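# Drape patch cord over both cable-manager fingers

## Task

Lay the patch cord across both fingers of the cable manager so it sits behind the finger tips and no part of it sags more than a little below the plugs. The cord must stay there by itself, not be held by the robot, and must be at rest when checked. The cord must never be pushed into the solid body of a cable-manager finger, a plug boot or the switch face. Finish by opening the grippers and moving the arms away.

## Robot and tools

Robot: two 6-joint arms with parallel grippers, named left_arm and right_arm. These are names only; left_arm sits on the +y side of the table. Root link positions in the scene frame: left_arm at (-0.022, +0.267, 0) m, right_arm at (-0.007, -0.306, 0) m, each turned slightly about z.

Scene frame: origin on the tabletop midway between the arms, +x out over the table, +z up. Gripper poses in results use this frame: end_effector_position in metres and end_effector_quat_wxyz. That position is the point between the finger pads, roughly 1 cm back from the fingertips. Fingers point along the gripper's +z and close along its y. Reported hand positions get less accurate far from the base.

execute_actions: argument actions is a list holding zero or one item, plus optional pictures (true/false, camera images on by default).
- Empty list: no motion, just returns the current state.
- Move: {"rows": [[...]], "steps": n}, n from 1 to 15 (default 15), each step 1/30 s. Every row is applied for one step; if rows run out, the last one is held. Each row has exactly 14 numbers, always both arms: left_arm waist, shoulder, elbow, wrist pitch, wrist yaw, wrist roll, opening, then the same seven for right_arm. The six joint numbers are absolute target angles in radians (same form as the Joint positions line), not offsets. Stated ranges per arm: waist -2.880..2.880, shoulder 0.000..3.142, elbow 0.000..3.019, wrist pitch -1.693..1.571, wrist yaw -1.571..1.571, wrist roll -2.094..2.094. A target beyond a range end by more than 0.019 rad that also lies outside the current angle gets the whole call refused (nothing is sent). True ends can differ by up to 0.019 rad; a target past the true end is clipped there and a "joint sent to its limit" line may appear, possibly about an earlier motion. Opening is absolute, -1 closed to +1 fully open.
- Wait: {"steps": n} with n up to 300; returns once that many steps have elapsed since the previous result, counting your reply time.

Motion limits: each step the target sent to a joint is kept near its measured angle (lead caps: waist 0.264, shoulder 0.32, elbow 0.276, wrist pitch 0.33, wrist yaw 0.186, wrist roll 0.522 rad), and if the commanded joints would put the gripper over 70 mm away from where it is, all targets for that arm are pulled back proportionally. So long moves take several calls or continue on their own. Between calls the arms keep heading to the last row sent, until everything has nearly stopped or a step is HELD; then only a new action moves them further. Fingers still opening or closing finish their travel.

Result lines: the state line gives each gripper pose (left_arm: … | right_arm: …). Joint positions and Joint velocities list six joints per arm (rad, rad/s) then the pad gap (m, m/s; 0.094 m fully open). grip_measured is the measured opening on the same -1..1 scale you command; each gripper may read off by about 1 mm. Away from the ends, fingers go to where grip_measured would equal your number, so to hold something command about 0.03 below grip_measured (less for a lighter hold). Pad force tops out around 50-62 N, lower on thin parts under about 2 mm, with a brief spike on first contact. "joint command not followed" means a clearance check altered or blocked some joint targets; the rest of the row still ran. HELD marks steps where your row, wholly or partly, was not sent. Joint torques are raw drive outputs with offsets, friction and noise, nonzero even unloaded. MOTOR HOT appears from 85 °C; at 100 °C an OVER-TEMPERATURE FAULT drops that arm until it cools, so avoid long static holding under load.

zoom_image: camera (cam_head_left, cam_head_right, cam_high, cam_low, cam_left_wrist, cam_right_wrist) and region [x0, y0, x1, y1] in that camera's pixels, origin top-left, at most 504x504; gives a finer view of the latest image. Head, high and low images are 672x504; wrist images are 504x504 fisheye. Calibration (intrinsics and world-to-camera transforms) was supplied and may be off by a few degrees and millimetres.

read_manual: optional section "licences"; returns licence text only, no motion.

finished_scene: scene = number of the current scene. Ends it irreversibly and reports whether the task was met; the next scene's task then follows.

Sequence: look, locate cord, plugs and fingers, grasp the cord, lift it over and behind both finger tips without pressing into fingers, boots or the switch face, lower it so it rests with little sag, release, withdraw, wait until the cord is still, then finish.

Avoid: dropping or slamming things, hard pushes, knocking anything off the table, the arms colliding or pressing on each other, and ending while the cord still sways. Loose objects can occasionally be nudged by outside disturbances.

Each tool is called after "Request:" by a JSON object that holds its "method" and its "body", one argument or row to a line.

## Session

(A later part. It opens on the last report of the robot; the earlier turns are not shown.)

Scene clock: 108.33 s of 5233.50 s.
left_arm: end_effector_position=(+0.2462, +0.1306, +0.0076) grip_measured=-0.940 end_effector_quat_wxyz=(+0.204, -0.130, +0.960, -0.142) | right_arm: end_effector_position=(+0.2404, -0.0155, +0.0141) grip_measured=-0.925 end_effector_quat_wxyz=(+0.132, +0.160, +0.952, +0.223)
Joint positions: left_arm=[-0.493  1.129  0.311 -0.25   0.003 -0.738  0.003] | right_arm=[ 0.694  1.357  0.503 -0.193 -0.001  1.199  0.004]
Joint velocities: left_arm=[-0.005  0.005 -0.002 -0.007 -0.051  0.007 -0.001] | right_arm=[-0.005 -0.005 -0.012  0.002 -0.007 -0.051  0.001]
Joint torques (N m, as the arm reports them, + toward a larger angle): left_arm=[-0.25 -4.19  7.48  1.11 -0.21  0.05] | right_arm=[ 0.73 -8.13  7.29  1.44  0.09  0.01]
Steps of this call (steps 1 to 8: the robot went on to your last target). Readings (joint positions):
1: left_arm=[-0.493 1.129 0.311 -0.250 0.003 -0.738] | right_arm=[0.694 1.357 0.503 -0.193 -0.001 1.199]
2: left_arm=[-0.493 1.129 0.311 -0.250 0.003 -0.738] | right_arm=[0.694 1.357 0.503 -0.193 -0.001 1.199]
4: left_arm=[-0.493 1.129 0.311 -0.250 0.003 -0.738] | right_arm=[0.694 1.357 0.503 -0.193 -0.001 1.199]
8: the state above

Request:
{"method": "execute_actions", "body": {
  "actions": [
    {"rows":[[-0.488,1.138,0.40,-0.29,0,-0.865,-0.97,0.662,1.346,0.585,-0.24,0,1.29,-0.96],[-0.488,1.138,0.40,-0.29,0,-0.865,-0.97,0.662,1.346,0.585,-0.24,0,1.29,-0.96],[-0.488,1.138,0.40,-0.29,0,-0.865,-0.97,0.662,1.346,0.585,-0.24,0,1.29,-0.96],[-0.482,1.147,0.453,-0.333,0,-0.99,-0.97,0.63,1.336,0.62,-0.286,0,1.376,-0.96],[-0.482,1.147,0.453,-0.333,0,-0.99,-0.97,0.63,1.336,0.62,-0.286,0,1.376,-0.96],[-0.482,1.147,0.453,-0.333,0,-0.99,-0.97,0.63,1.336,0.62,-0.286,0,1.376,-0.96],[-0.477,1.156,0.505,-0.375,0,-1.115,-0.97,0.598,1.325,0.656,-0.333,0,1.464,-0.96],[-0.477,1.156,0.505,-0.375,0,-1.115,-0.97,0.598,1.325,0.656,-0.333,0,1.464,-0.96],[-0.477,1.156,0.505,-0.375,0,-1.115,-0.97,0.598,1.325,0.656,-0.333,0,1.464,-0.96],[-0.472,1.165,0.556,-0.416,0,-1.24,-0.97,0.566,1.315,0.692,-0.38,0,1.552,-0.96],[-0.472,1.165,0.556,-0.416,0,-1.24,-0.97,0.566,1.315,0.692,-0.38,0,1.552,-0.96],[-0.472,1.165,0.556,-0.416,0,-1.24,-0.97,0.566,1.315,0.692,-0.38,0,1.552,-0.96],[-0.466,1.173,0.607,-0.457,0,-1.365,-0.97,0.535,1.305,0.727,-0.427,0,1.64,-0.96]],"steps":15}
  ],
  "pictures": false
}}

Request:
{"method": "execute_actions", "body": {
  "actions": [
    {"rows":[[-0.461,1.182,0.659,-0.499,0,-1.49,-0.97,0.503,1.294,0.763,-0.473,0,1.728,-0.96],[-0.461,1.182,0.659,-0.499,0,-1.49,-0.97,0.503,1.294,0.763,-0.473,0,1.728,-0.96],[-0.461,1.182,0.659,-0.499,0,-1.49,-0.97,0.503,1.294,0.763,-0.473,0,1.728,-0.96],[-0.456,1.191,0.71,-0.54,0,-1.615,-0.97,0.471,1.283,0.798,-0.52,0,1.816,-0.96],[-0.456,1.191,0.71,-0.54,0,-1.615,-0.97,0.471,1.283,0.798,-0.52,0,1.816,-0.96],[-0.456,1.191,0.71,-0.54,0,-1.615,-0.97,0.471,1.283,0.798,-0.52,0,1.816,-0.96],[-0.451,1.2,0.762,-0.582,0,-1.74,-0.97,0.439,1.273,0.834,-0.567,0,1.904,-0.96],[-0.451,1.2,0.762,-0.582,0,-1.74,-0.97,0.439,1.273,0.834,-0.567,0,1.904,-0.96],[-0.451,1.2,0.762,-0.582,0,-1.74,-0.97,0.439,1.273,0.834,-0.567,0,1.904,-0.96],[-0.445,1.209,0.813,-0.623,0,-1.865,-0.97,0.407,1.262,0.87,-0.613,0,1.99,-0.96],[-0.445,1.209,0.813,-0.623,0,-1.865,-0.97,0.407,1.262,0.87,-0.613,0,1.99,-0.96],[-0.445,1.209,0.813,-0.623,0,-1.865,-0.97,0.407,1.262,0.87,-0.613,0,1.99,-0.96],[-0.44,1.2175,0.865,-0.665,0,-1.99,-0.97,0.375,1.252,0.905,-0.66,0,2.08,-0.96]],"steps":15}
  ],
  "pictures": false
}}

Request:
{"method": "execute_actions", "body": {
  "actions": [
    {"steps":25}
  ]
}}

Scene clock: 138.17 s of 5233.50 s.
left_arm: end_effector_position=(+0.3108, +0.1023, +0.0745) grip_measured=-0.968 end_effector_quat_wxyz=(+0.175, -0.360, +0.895, -0.197) | right_arm: end_effector_position=(+0.3033, -0.0336, +0.0597) grip_measured=-0.926 end_effector_quat_wxyz=(+0.105, +0.385, +0.889, +0.224)
Joint positions: left_arm=[-0.482  1.161  0.551 -0.429  0.002 -1.223  0.002] | right_arm=[ 0.549  1.33   0.654 -0.396 -0.002  1.538  0.003]
Joint velocities: left_arm=[ 0.063  0.044  0.388 -0.193 -0.066 -0.842 -0.   ] | right_arm=[-0.259 -0.122  0.266 -0.232  0.007  0.593 -0.001]
Joint torques (N m, as the arm reports them, + toward a larger angle): left_arm=[ 0.62 -4.67 10.91  0.55 -0.21  0.06] | right_arm=[  0.58 -11.19  13.45   1.12   0.09   0.13]
Steps of this call (steps 1 to 15: the robot went on to your last target; steps 16 to 90: nothing new was sent; then 26.33 s passed at rest; steps 91 to 105: all 15 steps of this action). Readings (joint positions):
91: left_arm=[-0.493 1.129 0.315 -0.258 0.003 -0.758] | right_arm=[0.692 1.357 0.506 -0.200 -0.001 1.212]
92: left_arm=[-0.493 1.130 0.324 -0.268 0.003 -0.777] | right_arm=[0.687 1.357 0.510 -0.211 -0.001 1.226]
94: left_arm=[-0.493 1.133 0.349 -0.287 0.003 -0.826] | right_arm=[0.671 1.357 0.522 -0.232 -0.001 1.259]
98: left_arm=[-0.492 1.144 0.427 -0.341 0.003 -0.959] | right_arm=[0.624 1.355 0.568 -0.294 -0.001 1.352]
105: the state above

Scene clock: 138.67 s of 5233.50 s.
left_arm: end_effector_position=(+0.3647, +0.0882, +0.1469) grip_measured=-0.968 end_effector_quat_wxyz=(+0.109, -0.626, +0.735, -0.239) | right_arm: end_effector_position=(+0.3620, -0.0746, +0.1286) grip_measured=-0.926 end_effector_quat_wxyz=(+0.072, +0.630, +0.738, +0.231)
Joint positions: left_arm=[-0.456  1.205  0.803 -0.637  0.002 -1.843  0.001] | right_arm=[ 0.389  1.276  0.824 -0.63  -0.002  1.973  0.003]
Joint velocities: left_arm=[ 0.044  0.063  0.398 -0.198  0.007 -0.901  0.001] | right_arm=[-0.288 -0.122  0.281 -0.247 -0.095  0.681 -0.   ]
Joint torques (N m, as the arm reports them, + toward a larger angle): left_arm=[ 0.46 -6.3  12.18  0.51 -0.22  0.  ] | right_arm=[  0.   -10.48  15.38   1.03   0.11   0.13]
Steps of this call (steps 1 to 15: all 15 steps of this action). Readings (joint positions):
1: left_arm=[-0.480 1.163 0.569 -0.444 0.002 -1.270] | right_arm=[0.539 1.325 0.666 -0.413 -0.002 1.571]
2: left_arm=[-0.479 1.167 0.586 -0.461 0.002 -1.312] | right_arm=[0.528 1.321 0.679 -0.432 -0.002 1.600]
4: left_arm=[-0.475 1.172 0.618 -0.486 0.002 -1.393] | right_arm=[0.507 1.313 0.700 -0.460 -0.002 1.657]
8: left_arm=[-0.469 1.185 0.685 -0.545 0.002 -1.560] | right_arm=[0.464 1.300 0.745 -0.526 -0.002 1.775]
15: the state above

Scene clock: 139.50 s of 5233.50 s.
left_arm: end_effector_position=(+0.3704, +0.0869, +0.1560) grip_measured=-0.968 end_effector_quat_wxyz=(-0.095, +0.674, -0.689, +0.249) | right_arm: end_effector_position=(+0.3691, -0.0781, +0.1421) grip_measured=-0.926 end_effector_quat_wxyz=(+0.065, +0.667, +0.701, +0.243)
Joint positions: left_arm=[-0.453  1.207  0.827 -0.651  0.002 -1.978  0.001] | right_arm=[ 0.373  1.261  0.844 -0.645 -0.001  2.067  0.003]
Joint velocities: left_arm=[-0.005 -0.015 -0.012  0.007  0.022 -0.037  0.001] | right_arm=[-0.005  0.005  0.002 -0.012 -0.066 -0.007 -0.001]
Joint torques (N m, as the arm reports them, + toward a larger angle): left_arm=[ 0.86 -6.5  12.2   0.64 -0.22 -0.08] | right_arm=[ 0.19 -9.95 15.52  0.77  0.06  0.15]
Steps of this call (steps 1 to 25: the robot went on to your last target). Readings (joint positions):
1: left_arm=[-0.455 1.206 0.814 -0.641 0.002 -1.870] | right_arm=[0.381 1.272 0.832 -0.636 -0.001 1.992]
2: left_arm=[-0.454 1.206 0.822 -0.643 0.002 -1.892] | right_arm=[0.376 1.269 0.838 -0.639 -0.001 2.007]
4: left_arm=[-0.453 1.206 0.827 -0.645 0.002 -1.923] | right_arm=[0.373 1.263 0.843 -0.641 -0.001 2.029]
8: left_arm=[-0.453 1.207 0.827 -0.650 0.002 -1.956] | right_arm=[0.373 1.261 0.844 -0.645 -0.001 2.052]
25: the state above
camera_calibration (this result's frames):
cam_left_wrist: T_world_to_cam=[[0.882577, 0.0305646, 0.469173, -0.402475], [-0.334007, -0.661552, 0.671408, 0.0829736], [0.330904, -0.749276, -0.573662, 0.155257], [0, 0, 0, 1]] pos_world=[0.331554, 0.183523, 0.222186]
cam_right_wrist: T_world_to_cam=[[-0.906169, -0.00598376, -0.422873, 0.392737], [-0.330546, 0.633752, 0.699355, 0.0776905], [0.263812, 0.773513, -0.576264, 0.168333], [0, 0, 0, 1]] pos_world=[0.337158, -0.177094, 0.208749]

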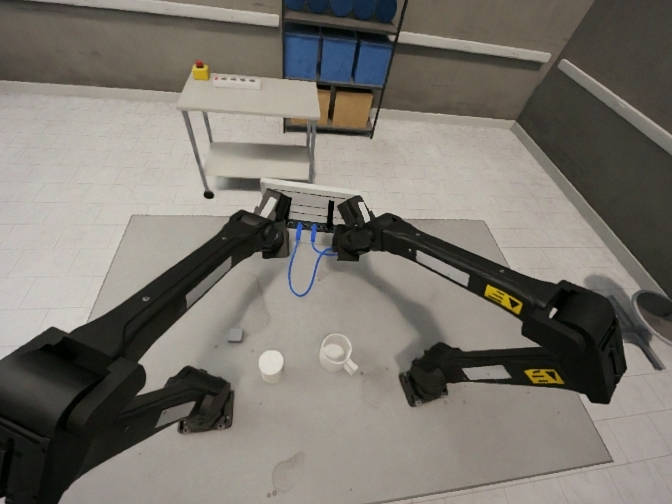

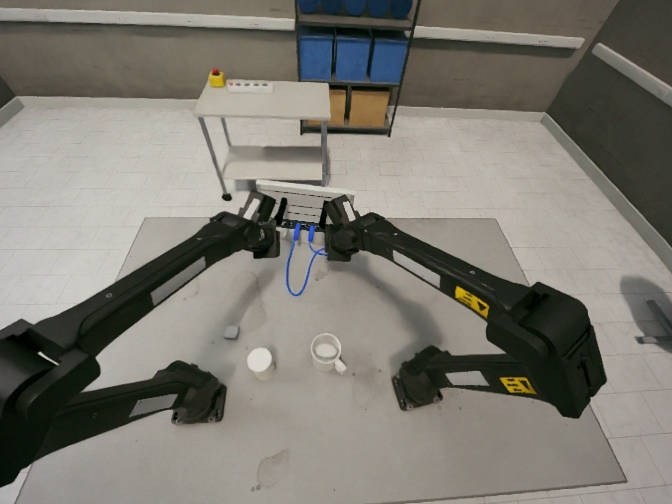

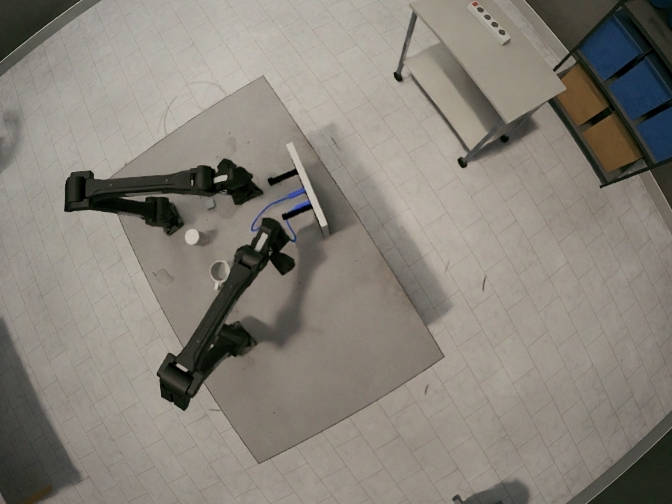

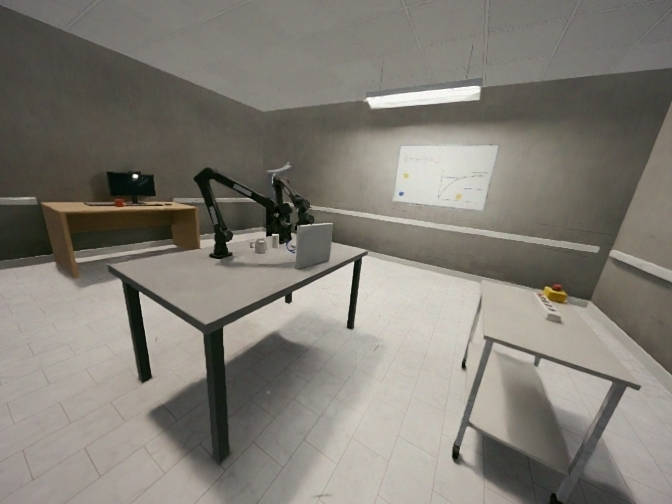

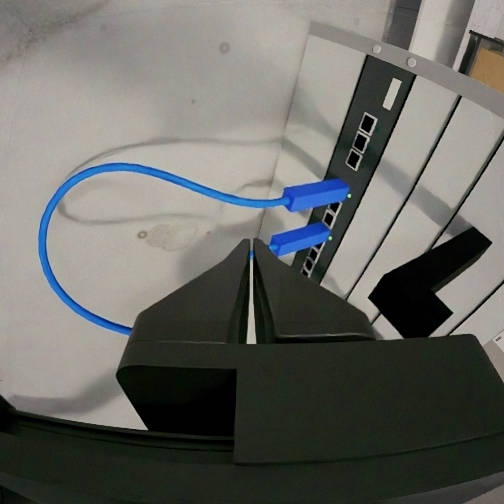

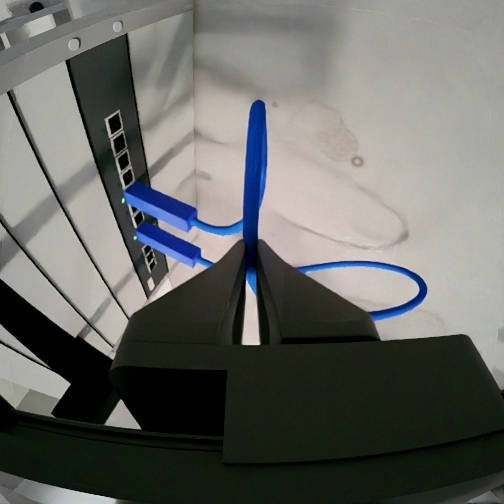

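Request:
{"method": "execute_actions", "body": {
  "actions": [
    {"rows":[[-0.641,1.01,0.66,-0.69,0,-0.62,-0.3,0.365,1.29,0.77,-0.53,0,2.07,-0.96],[-0.641,1.01,0.66,-0.69,0,-0.62,-0.3,0.365,1.29,0.77,-0.53,0,2.07,-0.96],[-0.641,1.01,0.66,-0.69,0,-0.62,-0.3,0.365,1.29,0.77,-0.53,0,2.07,-0.96],[-0.641,1.01,0.66,-0.69,0,-0.62,-0.3,0.365,1.29,0.77,-0.53,0,2.07,-0.96],[-0.641,1.01,0.66,-0.69,0,-0.62,-0.3,0.358,1.316,0.70,-0.42,0,2.07,-0.96],[-0.641,1.01,0.66,-0.69,0,-0.62,-0.3,0.358,1.316,0.70,-0.42,0,2.07,-0.96],[-0.641,1.01,0.66,-0.69,0,-0.62,-0.3,0.358,1.316,0.70,-0.42,0,2.07,-0.96],[-0.641,1.01,0.66,-0.69,0,-0.62,-0.3,0.358,1.316,0.70,-0.42,0,2.07,-0.96],[-0.641,1.01,0.66,-0.69,0,-0.62,-0.3,0.351,1.343,0.623,-0.31,0,2.07,-0.96]],"steps":15}
  ],
  "pictures": false
}}

Request:
{"method": "execute_actions", "body": {
  "actions": [
    {"steps":40}
  ]
}}

Scene clock: 157.33 s of 5233.50 s.
left_arm: end_effector_position=(+0.2679, +0.0548, +0.1433) grip_measured=-0.302 end_effector_quat_wxyz=(+0.201, -0.067, +0.962, -0.171) | right_arm: end_effector_position=(+0.3427, -0.1018, +0.0435) grip_measured=-0.926 end_effector_quat_wxyz=(+0.065, +0.675, +0.697, +0.235)
Joint positions: left_arm=[-0.655  1.003  0.652 -0.685  0.002 -0.771  0.033] | right_arm=[ 0.357  1.348  0.618 -0.349 -0.001  2.068  0.003]
Joint velocities: left_arm=[ 0.005  0.024  0.002 -0.012  0.007  0.945 -0.   ] | right_arm=[ 0.005  0.044 -0.012  0.046  0.022 -0.037 -0.001]
Joint torques (N m, as the arm reports them, + toward a larger angle): left_arm=[ 0.87 -4.57  9.87  1.15 -0.15  0.12] | right_arm=[-0.19 -9.69  8.89  2.97 -0.01  0.07]
Steps of this call (steps 1 to 15: the robot went on to your last target; steps 16 to 520: nothing new was sent; steps 521 to 535: all 15 steps of this action). Readings (joint positions):
521: left_arm=[-0.463 1.195 0.812 -0.650 -0.002 -1.917] | right_arm=[0.373 1.262 0.834 -0.623 -0.001 2.068]
522: left_arm=[-0.485 1.166 0.782 -0.650 -0.003 -1.842] | right_arm=[0.373 1.262 0.821 -0.591 -0.001 2.068]
524: left_arm=[-0.561 1.084 0.704 -0.664 -0.003 -1.656] | right_arm=[0.373 1.268 0.795 -0.565 -0.001 2.068]
528: left_arm=[-0.656 0.991 0.652 -0.685 0.002 -1.259] | right_arm=[0.367 1.294 0.718 -0.464 -0.001 2.068]
535: the state above

Scene clock: 158.67 s of 5233.50 s.
left_arm: end_effector_position=(+0.2679, +0.0548, +0.1431) grip_measured=-0.302 end_effector_quat_wxyz=(+0.213, -0.000, +0.965, -0.156) | right_arm: end_effector_position=(+0.3450, -0.1004, +0.0447) grip_measured=-0.926 end_effector_quat_wxyz=(+0.067, +0.674, +0.696, +0.241)
Joint positions: left_arm=[-0.655  1.003  0.652 -0.685  0.002 -0.632  0.033] | right_arm=[ 0.357  1.348  0.617 -0.336 -0.001  2.068  0.003]
Joint velocities: left_arm=[ 0.005 -0.005 -0.017 -0.007  0.051  0.007 -0.001] | right_arm=[ 0.005 -0.005 -0.002  0.007 -0.022 -0.022 -0.   ]
Joint torques (N m, as the arm reports them, + toward a larger angle): left_arm=[ 0.89 -4.58  9.95  1.05 -0.14  0.13] | right_arm=[-0.56 -8.91  8.89  2.59  0.05  0.05]
Steps of this call (steps 1 to 30: the robot went on to your last target; steps 31 to 40: nothing new was sent). Readings (joint positions):
1: left_arm=[-0.655 1.003 0.652 -0.685 0.002 -0.743] | right_arm=[0.357 1.348 0.617 -0.347 -0.001 2.068]
2: left_arm=[-0.655 1.003 0.652 -0.685 0.002 -0.720] | right_arm=[0.357 1.348 0.617 -0.343 -0.001 2.068]
4: left_arm=[-0.655 1.003 0.652 -0.685 0.002 -0.688] | right_arm=[0.357 1.348 0.617 -0.337 -0.001 2.068]
8: left_arm=[-0.655 1.003 0.652 -0.685 0.002 -0.654] | right_arm=[0.357 1.348 0.617 -0.336 -0.001 2.068]
40: the state above
All arms were judged still, so your last target was given up. Only a new action makes them travel on or press farther. Fingers that are still opening or closing keep moving.
camera_calibration (this result's frames):
cam_left_wrist: T_world_to_cam=[[-0.0657659, -0.951912, 0.299231, 0.0271878], [-0.976724, 0.122771, 0.17589, 0.236342], [-0.204169, -0.280698, -0.937829, 0.32756], [0, 0, 0, 1]] pos_world=[0.299506, 0.0888099, 0.257489]
cam_right_wrist: T_world_to_cam=[[-0.907471, 0.00854388, -0.420028, 0.331291], [-0.31772, 0.640168, 0.699456, 0.148162], [0.274865, 0.768187, -0.57822, 0.131584], [0, 0, 0, 1]] pos_world=[0.311543, -0.19876, 0.111603]

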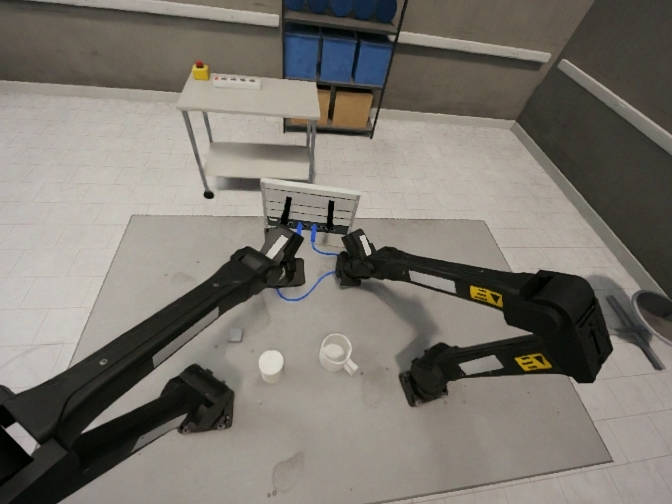

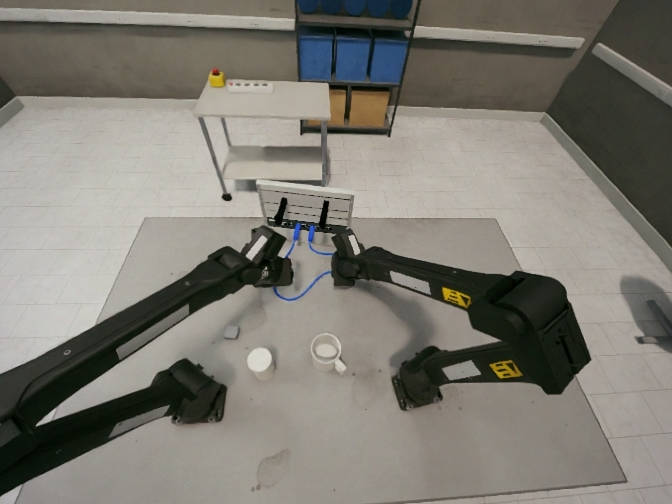

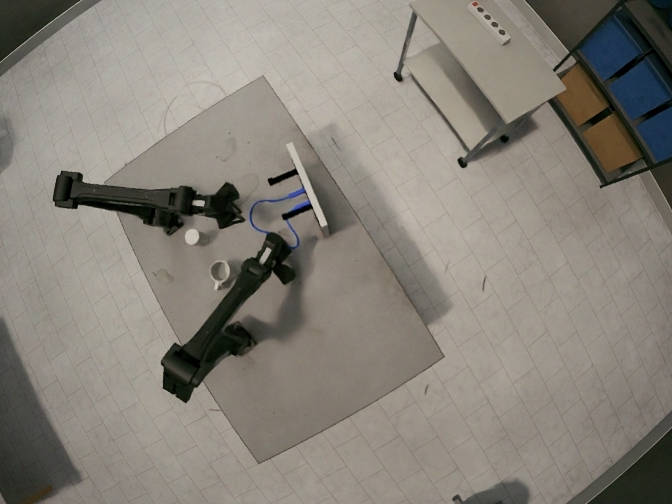

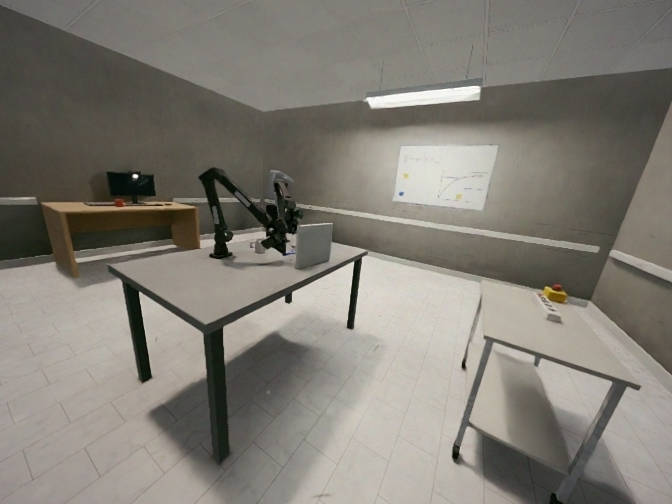

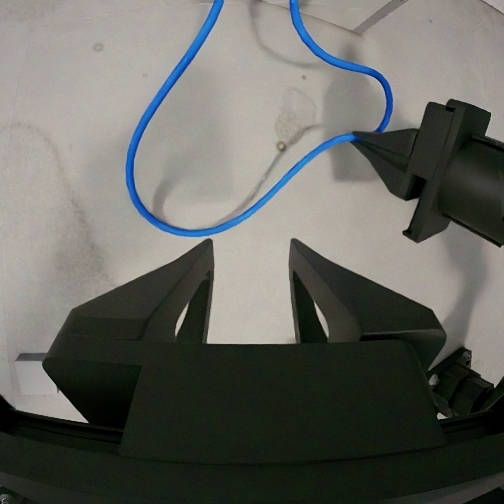

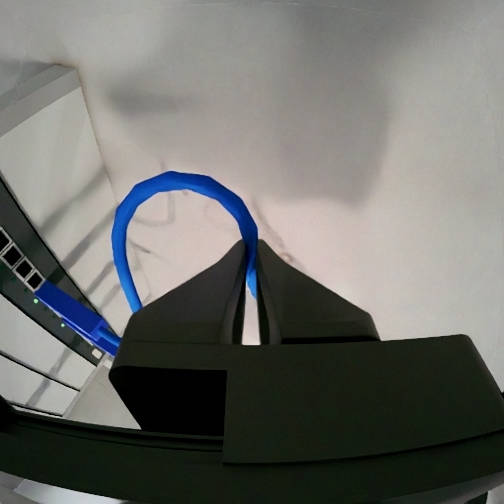

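Request:
{"method": "execute_actions", "body": {
  "actions": [
    {"rows":[[-0.627,1.05,0.65,-0.8,0,-2.08,-0.3,0.357,1.348,0.617,-0.336,0,2.07,-0.96]],"steps":15}
  ],
  "pictures": false
}}

Request:
{"method": "execute_actions", "body": {
  "actions": [
    {"rows":[[-0.627,1.12,0.64,-0.74,0,-2.08,-0.3,0.357,1.348,0.617,-0.336,0,2.07,-0.96],[-0.627,1.12,0.64,-0.74,0,-2.08,-0.3,0.357,1.348,0.617,-0.336,0,2.07,-0.96],[-0.627,1.12,0.64,-0.74,0,-2.08,-0.3,0.357,1.348,0.617,-0.336,0,2.07,-0.96],[-0.627,1.19,0.63,-0.67,0,-2.08,-0.3,0.357,1.348,0.617,-0.336,0,2.07,-0.96],[-0.627,1.19,0.63,-0.67,0,-2.08,-0.3,0.357,1.348,0.617,-0.336,0,2.07,-0.96],[-0.627,1.19,0.63,-0.67,0,-2.08,-0.3,0.357,1.348,0.617,-0.336,0,2.07,-0.96],[-0.627,1.259,0.617,-0.59,0,-2.08,-0.3,0.357,1.348,0.617,-0.336,0,2.07,-0.96]],"steps":15}
  ],
  "pictures": false
}}

Request:
{"method": "execute_actions", "body": {
  "actions": [
    {"steps":20}
  ]
}}

Scene clock: 181.57 s of 5233.50 s.
left_arm: end_effector_position=(+0.2519, +0.0729, +0.1154) grip_measured=-0.302 end_effector_quat_wxyz=(+0.056, -0.596, +0.780, -0.182) | right_arm: end_effector_position=(+0.3450, -0.1004, +0.0447) grip_measured=-0.926 end_effector_quat_wxyz=(+0.067, +0.674, +0.696, +0.241)
Joint positions: left_arm=[-0.64   1.05   0.649 -0.787  0.002 -1.92   0.033] | right_arm=[ 0.357  1.348  0.617 -0.336 -0.001  2.068  0.003]
Joint velocities: left_arm=[-0.005 -0.005 -0.007  0.002  0.022 -0.989 -0.   ] | right_arm=[-0.005  0.005  0.007 -0.017  0.022 -0.037 -0.   ]
Joint torques (N m, as the arm reports them, + toward a larger angle): left_arm=[ 0.78 -5.36  9.04  0.41 -0.21 -0.04] | right_arm=[ 0.86 -9.16  8.31  1.4   0.04  0.01]
Steps of this call (steps 1 to 100: nothing new was sent; then 19.07 s passed at rest; steps 101 to 115: all 15 steps of this action). Readings (joint positions):
101: left_arm=[-0.654 1.007 0.652 -0.706 0.002 -0.717] | right_arm=[0.357 1.348 0.617 -0.336 -0.001 2.068]
102: left_arm=[-0.652 1.012 0.653 -0.732 0.002 -0.816] | right_arm=[0.357 1.348 0.617 -0.336 -0.001 2.068]
104: left_arm=[-0.645 1.029 0.649 -0.770 0.002 -1.015] | right_arm=[0.357 1.348 0.617 -0.336 -0.001 2.068]
108: left_arm=[-0.640 1.050 0.649 -0.786 0.002 -1.414] | right_arm=[0.357 1.348 0.617 -0.336 -0.001 2.068]
115: the state above

Scene clock: 182.07 s of 5233.50 s.
left_arm: end_effector_position=(+0.2646, +0.0639, +0.0446) grip_measured=-0.302 end_effector_quat_wxyz=(+0.034, -0.655, +0.741, -0.147) | right_arm: end_effector_position=(+0.3450, -0.1004, +0.0447) grip_measured=-0.926 end_effector_quat_wxyz=(+0.067, +0.674, +0.696, +0.241)
Joint positions: left_arm=[-0.64   1.272  0.616 -0.611  0.002 -2.063  0.033] | right_arm=[ 0.357  1.348  0.617 -0.336 -0.001  2.068  0.003]
Joint velocities: left_arm=[ 0.005 -0.054  0.002  0.056 -0.007 -0.037 -0.001] | right_arm=[-0.005 -0.005  0.002 -0.007 -0.007 -0.007  0.   ]
Joint torques (N m, as the arm reports them, + toward a larger angle): left_arm=[ 0.79 -6.61  8.06  1.41 -0.2  -0.07] | right_arm=[ 0.67 -8.81  8.42  1.57  0.09  0.02]
Steps of this call (steps 1 to 15: all 15 steps of this action). Readings (joint positions):
1: left_arm=[-0.640 1.055 0.648 -0.782 0.002 -1.950] | right_arm=[0.357 1.348 0.617 -0.336 -0.001 2.068]
2: left_arm=[-0.640 1.066 0.648 -0.772 0.002 -1.974] | right_arm=[0.357 1.348 0.617 -0.336 -0.001 2.068]
4: left_arm=[-0.640 1.101 0.646 -0.747 0.002 -2.008] | right_arm=[0.357 1.348 0.617 -0.336 -0.001 2.068]
8: left_arm=[-0.640 1.209 0.635 -0.650 0.002 -2.043] | right_arm=[0.357 1.348 0.617 -0.336 -0.001 2.068]
15: the state above

Scene clock: 182.73 s of 5233.50 s.
left_arm: end_effector_position=(+0.2658, +0.0630, +0.0468) grip_measured=-0.302 end_effector_quat_wxyz=(+0.034, -0.656, +0.739, -0.152) | right_arm: end_effector_position=(+0.3450, -0.1004, +0.0447) grip_measured=-0.926 end_effector_quat_wxyz=(+0.067, +0.674, +0.696, +0.241)
Joint positions: left_arm=[-0.64   1.267  0.616 -0.607  0.002 -2.068  0.033] | right_arm=[ 0.357  1.348  0.617 -0.336 -0.001  2.068  0.003]
Joint velocities: left_arm=[-0.015  0.005 -0.017  0.007  0.022 -0.051 -0.   ] | right_arm=[ 0.005  0.005 -0.027  0.007  0.051 -0.007 -0.001]
Joint torques (N m, as the arm reports them, + toward a larger angle): left_arm=[ 0.78 -7.58  7.95  1.43 -0.21 -0.05] | right_arm=[ 1.01 -8.93  8.32  1.44  0.09  0.05]
Steps of this call (steps 1 to 15: the robot went on to your last target; steps 16 to 20: nothing new was sent). Readings (joint positions):
1: left_arm=[-0.640 1.270 0.616 -0.609 0.002 -2.064] | right_arm=[0.357 1.348 0.617 -0.336 -0.001 2.068]
2: left_arm=[-0.640 1.269 0.616 -0.608 0.002 -2.065] | right_arm=[0.357 1.348 0.617 -0.336 -0.001 2.068]
4: left_arm=[-0.640 1.267 0.616 -0.608 0.002 -2.066] | right_arm=[0.357 1.348 0.617 -0.336 -0.001 2.068]
8: left_arm=[-0.640 1.267 0.616 -0.607 0.002 -2.067] | right_arm=[0.357 1.348 0.617 -0.336 -0.001 2.068]
20: the state above
All arms were judged still, so your last target was given up. Only a new action makes them travel on or press farther. Fingers that are still opening or closing keep moving.
camera_calibration (this result's frames):
cam_left_wrist: T_world_to_cam=[[0.958976, -0.094502, 0.267272, -0.261187], [-0.257266, -0.686128, 0.680472, 0.0862827], [0.119077, -0.721316, -0.682293, 0.168986], [0, 0, 0, 1]] pos_world=[0.252547, 0.15641, 0.126393]
cam_right_wrist: T_world_to_cam=[[-0.907471, 0.00854388, -0.420028, 0.331291], [-0.31772, 0.640168, 0.699456, 0.148162], [0.274865, 0.768187, -0.57822, 0.131584], [0, 0, 0, 1]] pos_world=[0.311543, -0.19876, 0.111603]

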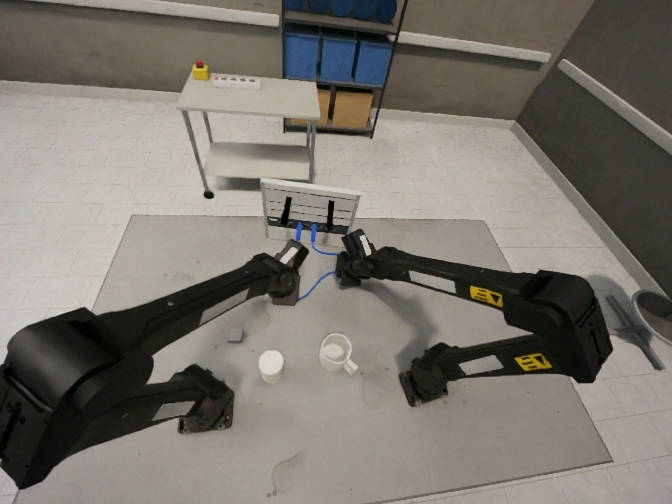

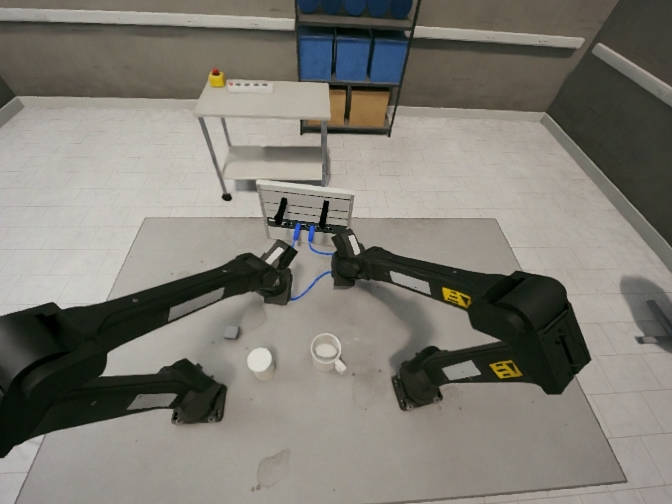

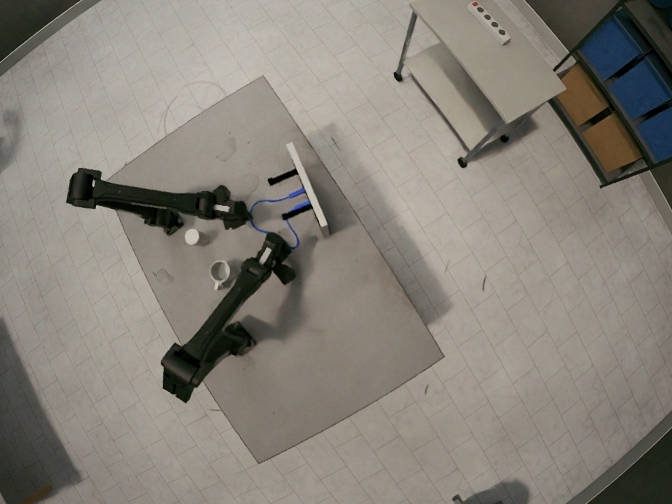

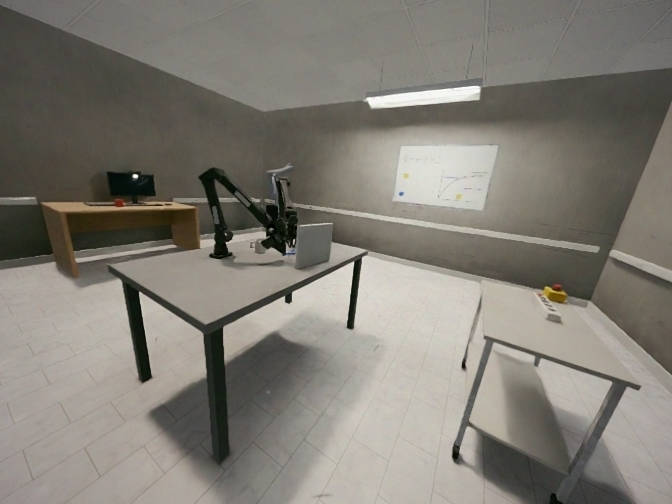

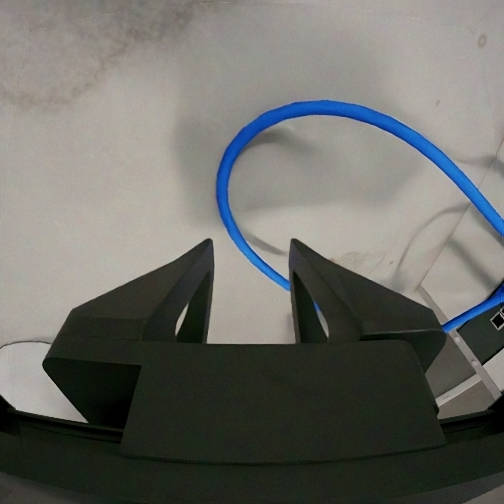

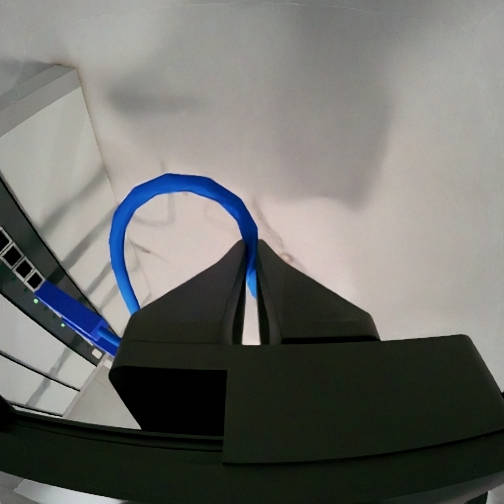

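Request:
{"method": "execute_actions", "body": {
  "actions": [
    {"rows":[[-0.635,1.29,0.60,-0.555,0,-2.08,-0.4,0.357,1.348,0.617,-0.336,0,2.07,-0.96],[-0.635,1.29,0.60,-0.555,0,-2.08,-0.4,0.357,1.348,0.617,-0.336,0,2.07,-0.96],[-0.635,1.29,0.60,-0.555,0,-2.08,-0.4,0.357,1.348,0.617,-0.336,0,2.07,-0.96],[-0.635,1.315,0.585,-0.515,0,-2.08,-0.4,0.357,1.348,0.617,-0.336,0,2.07,-0.96],[-0.635,1.315,0.585,-0.515,0,-2.08,-0.4,0.357,1.348,0.617,-0.336,0,2.07,-0.96],[-0.635,1.315,0.585,-0.515,0,-2.08,-0.4,0.357,1.348,0.617,-0.336,0,2.07,-0.96],[-0.635,1.338,0.573,-0.478,0,-2.08,-0.4,0.357,1.348,0.617,-0.336,0,2.07,-0.96],[-0.635,1.338,0.573,-0.478,0,-2.08,-0.4,0.357,1.348,0.617,-0.336,0,2.07,-0.96],[-0.635,1.338,0.573,-0.478,0,-2.08,-0.4,0.357,1.348,0.617,-0.336,0,2.07,-0.96],[-0.635,1.36,0.562,-0.44,0,-2.08,-0.4,0.357,1.348,0.617,-0.336,0,2.07,-0.96]],"steps":15}
  ],
  "pictures": false
}}

Request:
{"method": "execute_actions", "body": {
  "actions": [
    {"steps":15}
  ]
}}

Scene clock: 194.60 s of 5233.50 s.
left_arm: end_effector_position=(+0.2655, +0.0632, +0.0091) grip_measured=-0.398 end_effector_quat_wxyz=(+0.035, -0.656, +0.738, -0.153) | right_arm: end_effector_position=(+0.3450, -0.1004, +0.0447) grip_measured=-0.926 end_effector_quat_wxyz=(+0.067, +0.674, +0.696, +0.241)
Joint positions: left_arm=[-0.64   1.358  0.565 -0.462  0.002 -2.068  0.028] | right_arm=[ 0.357  1.348  0.617 -0.336 -0.001  2.068  0.003]
Joint velocities: left_arm=[-0.005  0.015 -0.037  0.037  0.007  0.022 -0.   ] | right_arm=[ 0.005 -0.005  0.007 -0.012 -0.095  0.022  0.   ]
Joint torques (N m, as the arm reports them, + toward a larger angle): left_arm=[ 0.18 -6.96  6.86  1.54 -0.2  -0.04] | right_arm=[-0.15 -8.66  8.3   1.32  0.08  0.  ]
Steps of this call (steps 1 to 90: nothing new was sent; then 8.37 s passed at rest; steps 91 to 105: all 15 steps of this action). Readings (joint positions):
91: left_arm=[-0.640 1.268 0.614 -0.600 0.002 -2.068] | right_arm=[0.357 1.348 0.617 -0.336 -0.001 2.068]
92: left_arm=[-0.640 1.270 0.612 -0.589 0.002 -2.068] | right_arm=[0.357 1.348 0.617 -0.336 -0.001 2.068]
94: left_arm=[-0.640 1.278 0.606 -0.568 0.002 -2.068] | right_arm=[0.357 1.348 0.617 -0.336 -0.001 2.068]
98: left_arm=[-0.640 1.311 0.588 -0.516 0.002 -2.068] | right_arm=[0.357 1.348 0.617 -0.336 -0.001 2.068]
105: the state above

Scene clock: 195.10 s of 5233.50 s.
left_arm: end_effector_position=(+0.2663, +0.0627, +0.0093) grip_measured=-0.398 end_effector_quat_wxyz=(+0.035, -0.656, +0.738, -0.155) | right_arm: end_effector_position=(+0.3450, -0.1004, +0.0447) grip_measured=-0.926 end_effector_quat_wxyz=(+0.067, +0.674, +0.696, +0.241)
Joint positions: left_arm=[-0.64   1.358  0.564 -0.458  0.002 -2.068  0.028] | right_arm=[ 0.357  1.348  0.617 -0.336 -0.001  2.068  0.003]
Joint velocities: left_arm=[-0.005  0.005  0.012 -0.002  0.007  0.037  0.   ] | right_arm=[ 0.005 -0.005 -0.002  0.007  0.022 -0.022 -0.   ]
Joint torques (N m, as the arm reports them, + toward a larger angle): left_arm=[ 0.21 -7.24  6.99  1.48 -0.2  -0.05] | right_arm=[ 0.54 -8.52  8.26  1.51  0.12  0.03]
Steps of this call (steps 1 to 15: the robot went on to your last target). Readings (joint positions):
1: left_arm=[-0.640 1.358 0.564 -0.462 0.002 -2.068] | right_arm=[0.357 1.348 0.617 -0.336 -0.001 2.068]
2: left_arm=[-0.640 1.358 0.564 -0.460 0.002 -2.068] | right_arm=[0.357 1.348 0.617 -0.336 -0.001 2.068]
4: left_arm=[-0.640 1.358 0.564 -0.458 0.002 -2.068] | right_arm=[0.357 1.348 0.617 -0.336 -0.001 2.068]
8: left_arm=[-0.640 1.358 0.564 -0.458 0.002 -2.068] | right_arm=[0.357 1.348 0.617 -0.336 -0.001 2.068]
15: the state above
All arms were judged still, so your last target was given up. Only a new action makes them travel on or press farther. Fingers that are still opening or closing keep moving.
camera_calibration (this result's frames):
cam_left_wrist: T_world_to_cam=[[0.957461, -0.0934313, 0.273018, -0.251356], [-0.261085, -0.683429, 0.681733, 0.112535], [0.122893, -0.724013, -0.67875, 0.142223], [0, 0, 0, 1]] pos_world=[0.252567, 0.156397, 0.0884402]
cam_right_wrist: T_world_to_cam=[[-0.907471, 0.00854388, -0.420028, 0.331291], [-0.31772, 0.640168, 0.699456, 0.148162], [0.274865, 0.768187, -0.57822, 0.131584], [0, 0, 0, 1]] pos_world=[0.311543, -0.19876, 0.111603]

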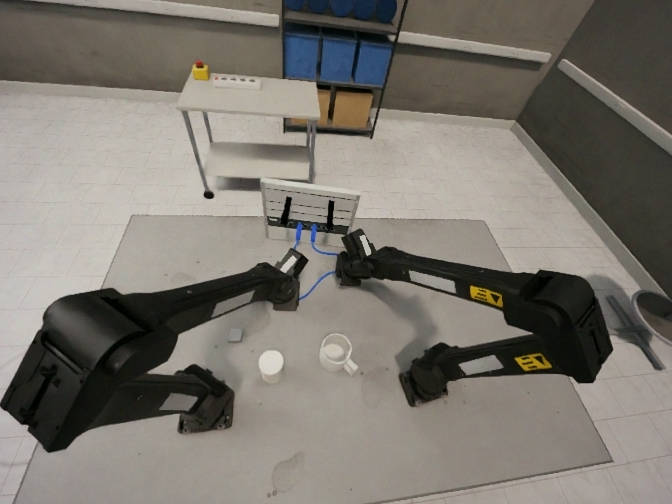

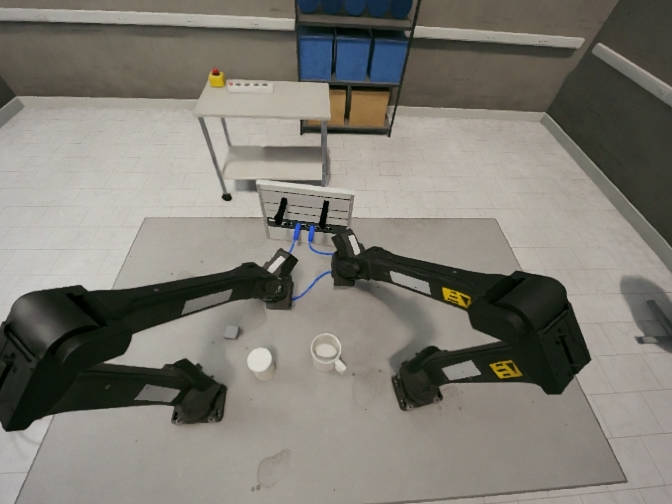

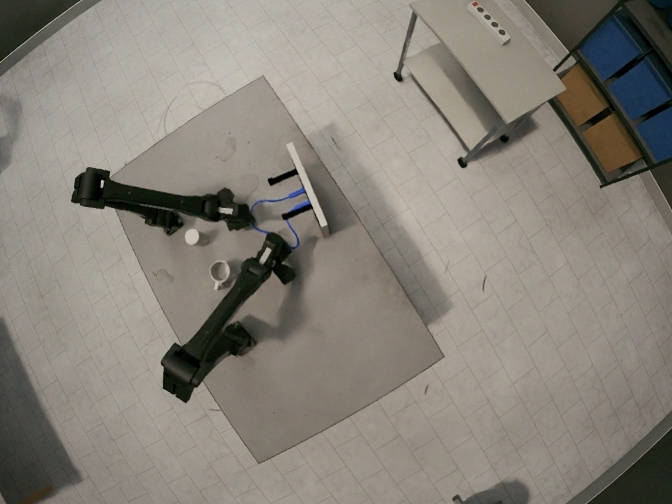

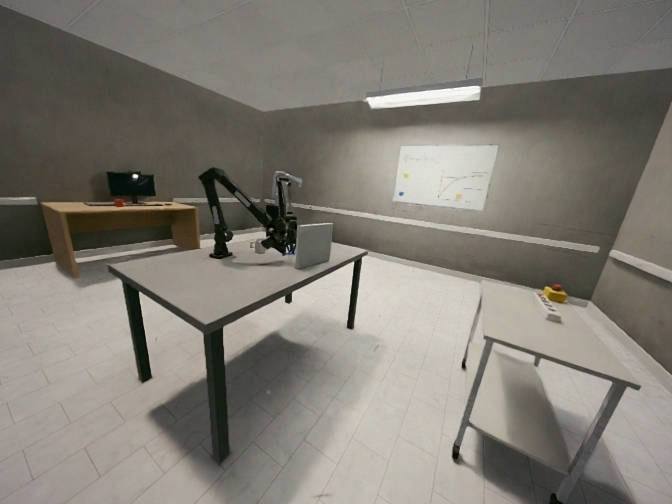

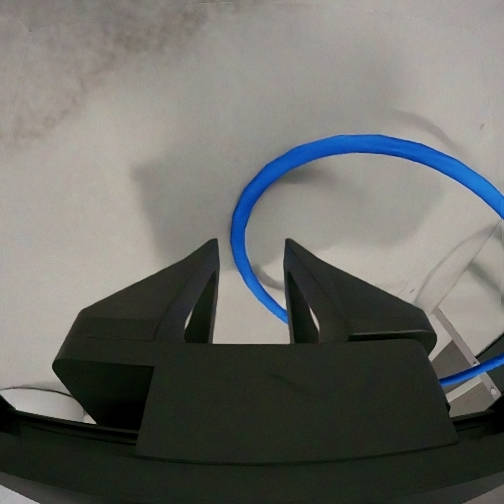

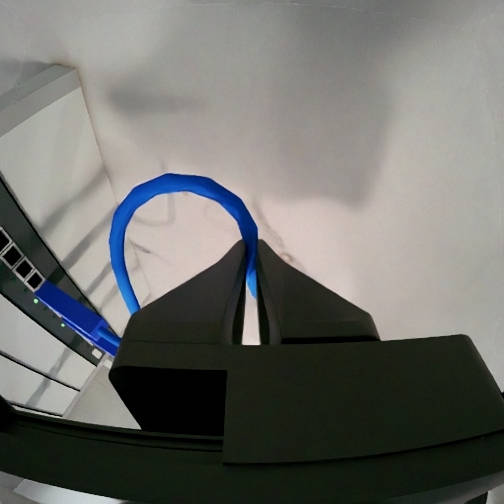

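Close while pressing slightly lower.

Request:
{"method": "execute_actions", "body": {
  "actions": [
    {"rows":[[-0.64,1.375,0.564,-0.458,0,-2.08,-0.6,0.357,1.348,0.617,-0.336,0,2.07,-0.96],[-0.64,1.375,0.564,-0.458,0,-2.08,-0.65,0.357,1.348,0.617,-0.336,0,2.07,-0.96],[-0.64,1.375,0.564,-0.458,0,-2.08,-0.7,0.357,1.348,0.617,-0.336,0,2.07,-0.96],[-0.64,1.375,0.564,-0.458,0,-2.08,-0.75,0.357,1.348,0.617,-0.336,0,2.07,-0.96],[-0.64,1.375,0.564,-0.458,0,-2.08,-0.8,0.357,1.348,0.617,-0.336,0,2.07,-0.96],[-0.64,1.375,0.564,-0.458,0,-2.08,-0.85,0.357,1.348,0.617,-0.336,0,2.07,-0.96],[-0.64,1.375,0.564,-0.458,0,-2.08,-0.9,0.357,1.348,0.617,-0.336,0,2.07,-0.96],[-0.64,1.375,0.564,-0.458,0,-2.08,-0.96,0.357,1.348,0.617,-0.336,0,2.07,-0.96]],"steps":15}
  ],
  "pictures": false
}}

Request:
{"method": "execute_actions", "body": {
  "actions": [
    {"rows":[[-0.64,1.32,0.60,-0.50,0,-2.08,-0.96,0.357,1.348,0.617,-0.336,0,2.07,-0.96]],"steps":15}
  ]
}}

Scene clock: 211.80 s of 5233.50 s.
left_arm: end_effector_position=(+0.2656, +0.0632, +0.0070) grip_measured=-0.958 end_effector_quat_wxyz=(+0.034, -0.656, +0.738, -0.152) | right_arm: end_effector_position=(+0.3450, -0.1004, +0.0447) grip_measured=-0.926 end_effector_quat_wxyz=(+0.067, +0.674, +0.696, +0.241)
Joint positions: left_arm=[-0.64   1.365  0.564 -0.458  0.002 -2.069  0.002] | right_arm=[ 0.357  1.348  0.617 -0.336 -0.001  2.068  0.003]
Joint velocities: left_arm=[-0.005 -0.005 -0.012 -0.002 -0.007 -0.051 -0.   ] | right_arm=[-0.005 -0.005 -0.012  0.017 -0.007 -0.037  0.001]
Joint torques (N m, as the arm reports them, + toward a larger angle): left_arm=[-0.3  -6.55  6.98  0.83 -0.18 -0.04] | right_arm=[ 1.12 -9.46  8.22  1.46  0.08  0.06]
Steps of this call (steps 1 to 90: nothing new was sent; then 13.20 s passed at rest; steps 91 to 105: all 15 steps of this action). Readings (joint positions):
91: left_arm=[-0.640 1.358 0.564 -0.458 0.002 -2.069] | right_arm=[0.357 1.348 0.617 -0.336 -0.001 2.068]
92: left_arm=[-0.640 1.359 0.564 -0.458 0.002 -2.069] | right_arm=[0.357 1.348 0.617 -0.336 -0.001 2.068]
94: left_arm=[-0.640 1.362 0.564 -0.458 0.002 -2.069] | right_arm=[0.357 1.348 0.617 -0.336 -0.001 2.068]
98: left_arm=[-0.640 1.365 0.564 -0.458 0.002 -2.069] | right_arm=[0.357 1.348 0.617 -0.336 -0.001 2.068]
105: the state above

Scene clock: 212.30 s of 5233.50 s.
left_arm: end_effector_position=(+0.2644, +0.0640, +0.0192) grip_measured=-0.958 end_effector_quat_wxyz=(+0.036, -0.655, +0.737, -0.159) | right_arm: end_effector_position=(+0.3450, -0.1004, +0.0447) grip_measured=-0.926 end_effector_quat_wxyz=(+0.067, +0.674, +0.696, +0.241)
Joint positions: left_arm=[-0.64   1.321  0.564 -0.486  0.002 -2.069  0.002] | right_arm=[ 0.357  1.348  0.617 -0.336 -0.001  2.068  0.003]
Joint velocities: left_arm=[-0.005 -0.015 -0.017 -0.002  0.007  0.022  0.001] | right_arm=[ 0.005 -0.005 -0.002  0.017  0.037 -0.037  0.001]
Joint torques (N m, as the arm reports them, + toward a larger angle): left_arm=[-0.28 -7.16  9.99  0.3  -0.21 -0.05] | right_arm=[ 0.9  -8.75  8.27  1.41  0.05  0.  ]
Steps of this call (steps 1 to 15: all 15 steps of this action). Readings (joint positions):
1: left_arm=[-0.640 1.362 0.564 -0.464 0.002 -2.069] | right_arm=[0.357 1.348 0.617 -0.336 -0.001 2.068]
2: left_arm=[-0.640 1.355 0.564 -0.473 0.002 -2.069] | right_arm=[0.357 1.348 0.617 -0.336 -0.001 2.068]
4: left_arm=[-0.640 1.338 0.564 -0.483 0.002 -2.069] | right_arm=[0.357 1.348 0.617 -0.336 -0.001 2.068]
8: left_arm=[-0.640 1.321 0.564 -0.485 0.002 -2.069] | right_arm=[0.357 1.348 0.617 -0.336 -0.001 2.068]
15: the state above
camera_calibration (this result's frames):
cam_left_wrist: T_world_to_cam=[[0.955619, -0.0917187, 0.279963, -0.251871], [-0.265468, -0.680151, 0.683317, 0.10713], [0.127744, -0.727312, -0.674313, 0.148986], [0, 0, 0, 1]] pos_world=[0.2501, 0.158123, 0.0977739]
cam_right_wrist: T_world_to_cam=[[-0.907471, 0.00854388, -0.420028, 0.331291], [-0.31772, 0.640168, 0.699456, 0.148162], [0.274865, 0.768187, -0.57822, 0.131584], [0, 0, 0, 1]] pos_world=[0.311543, -0.19876, 0.111603]

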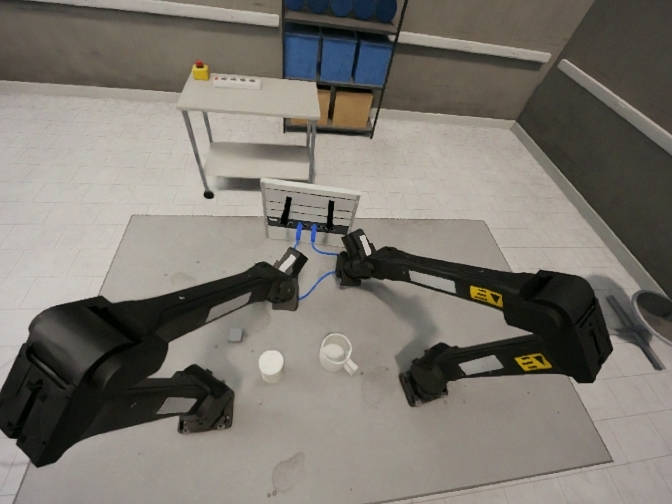

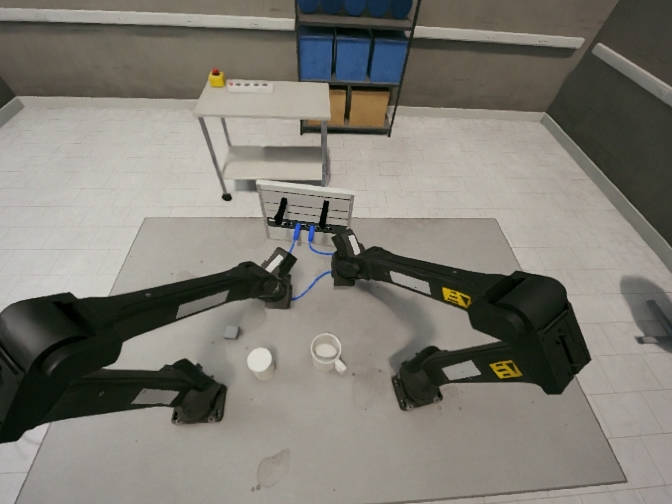

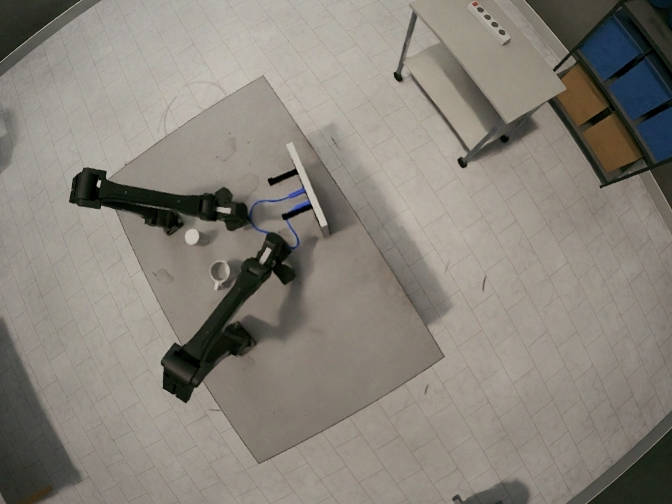

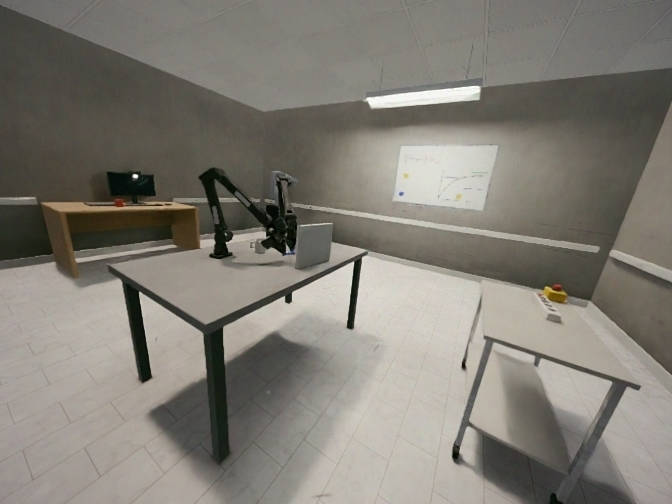

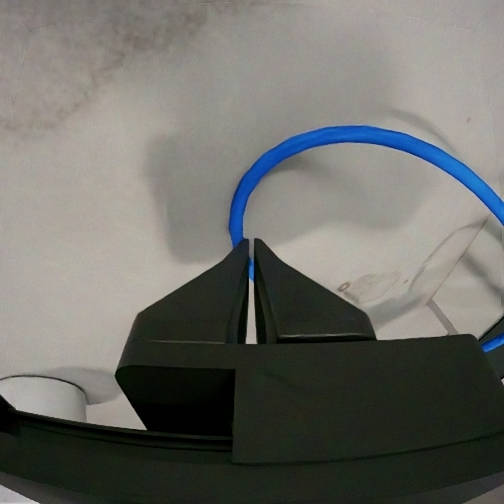

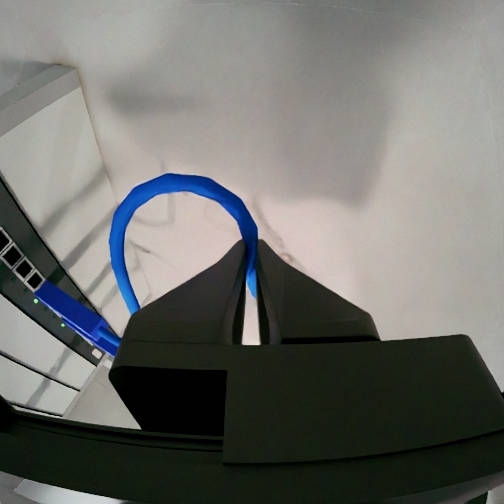

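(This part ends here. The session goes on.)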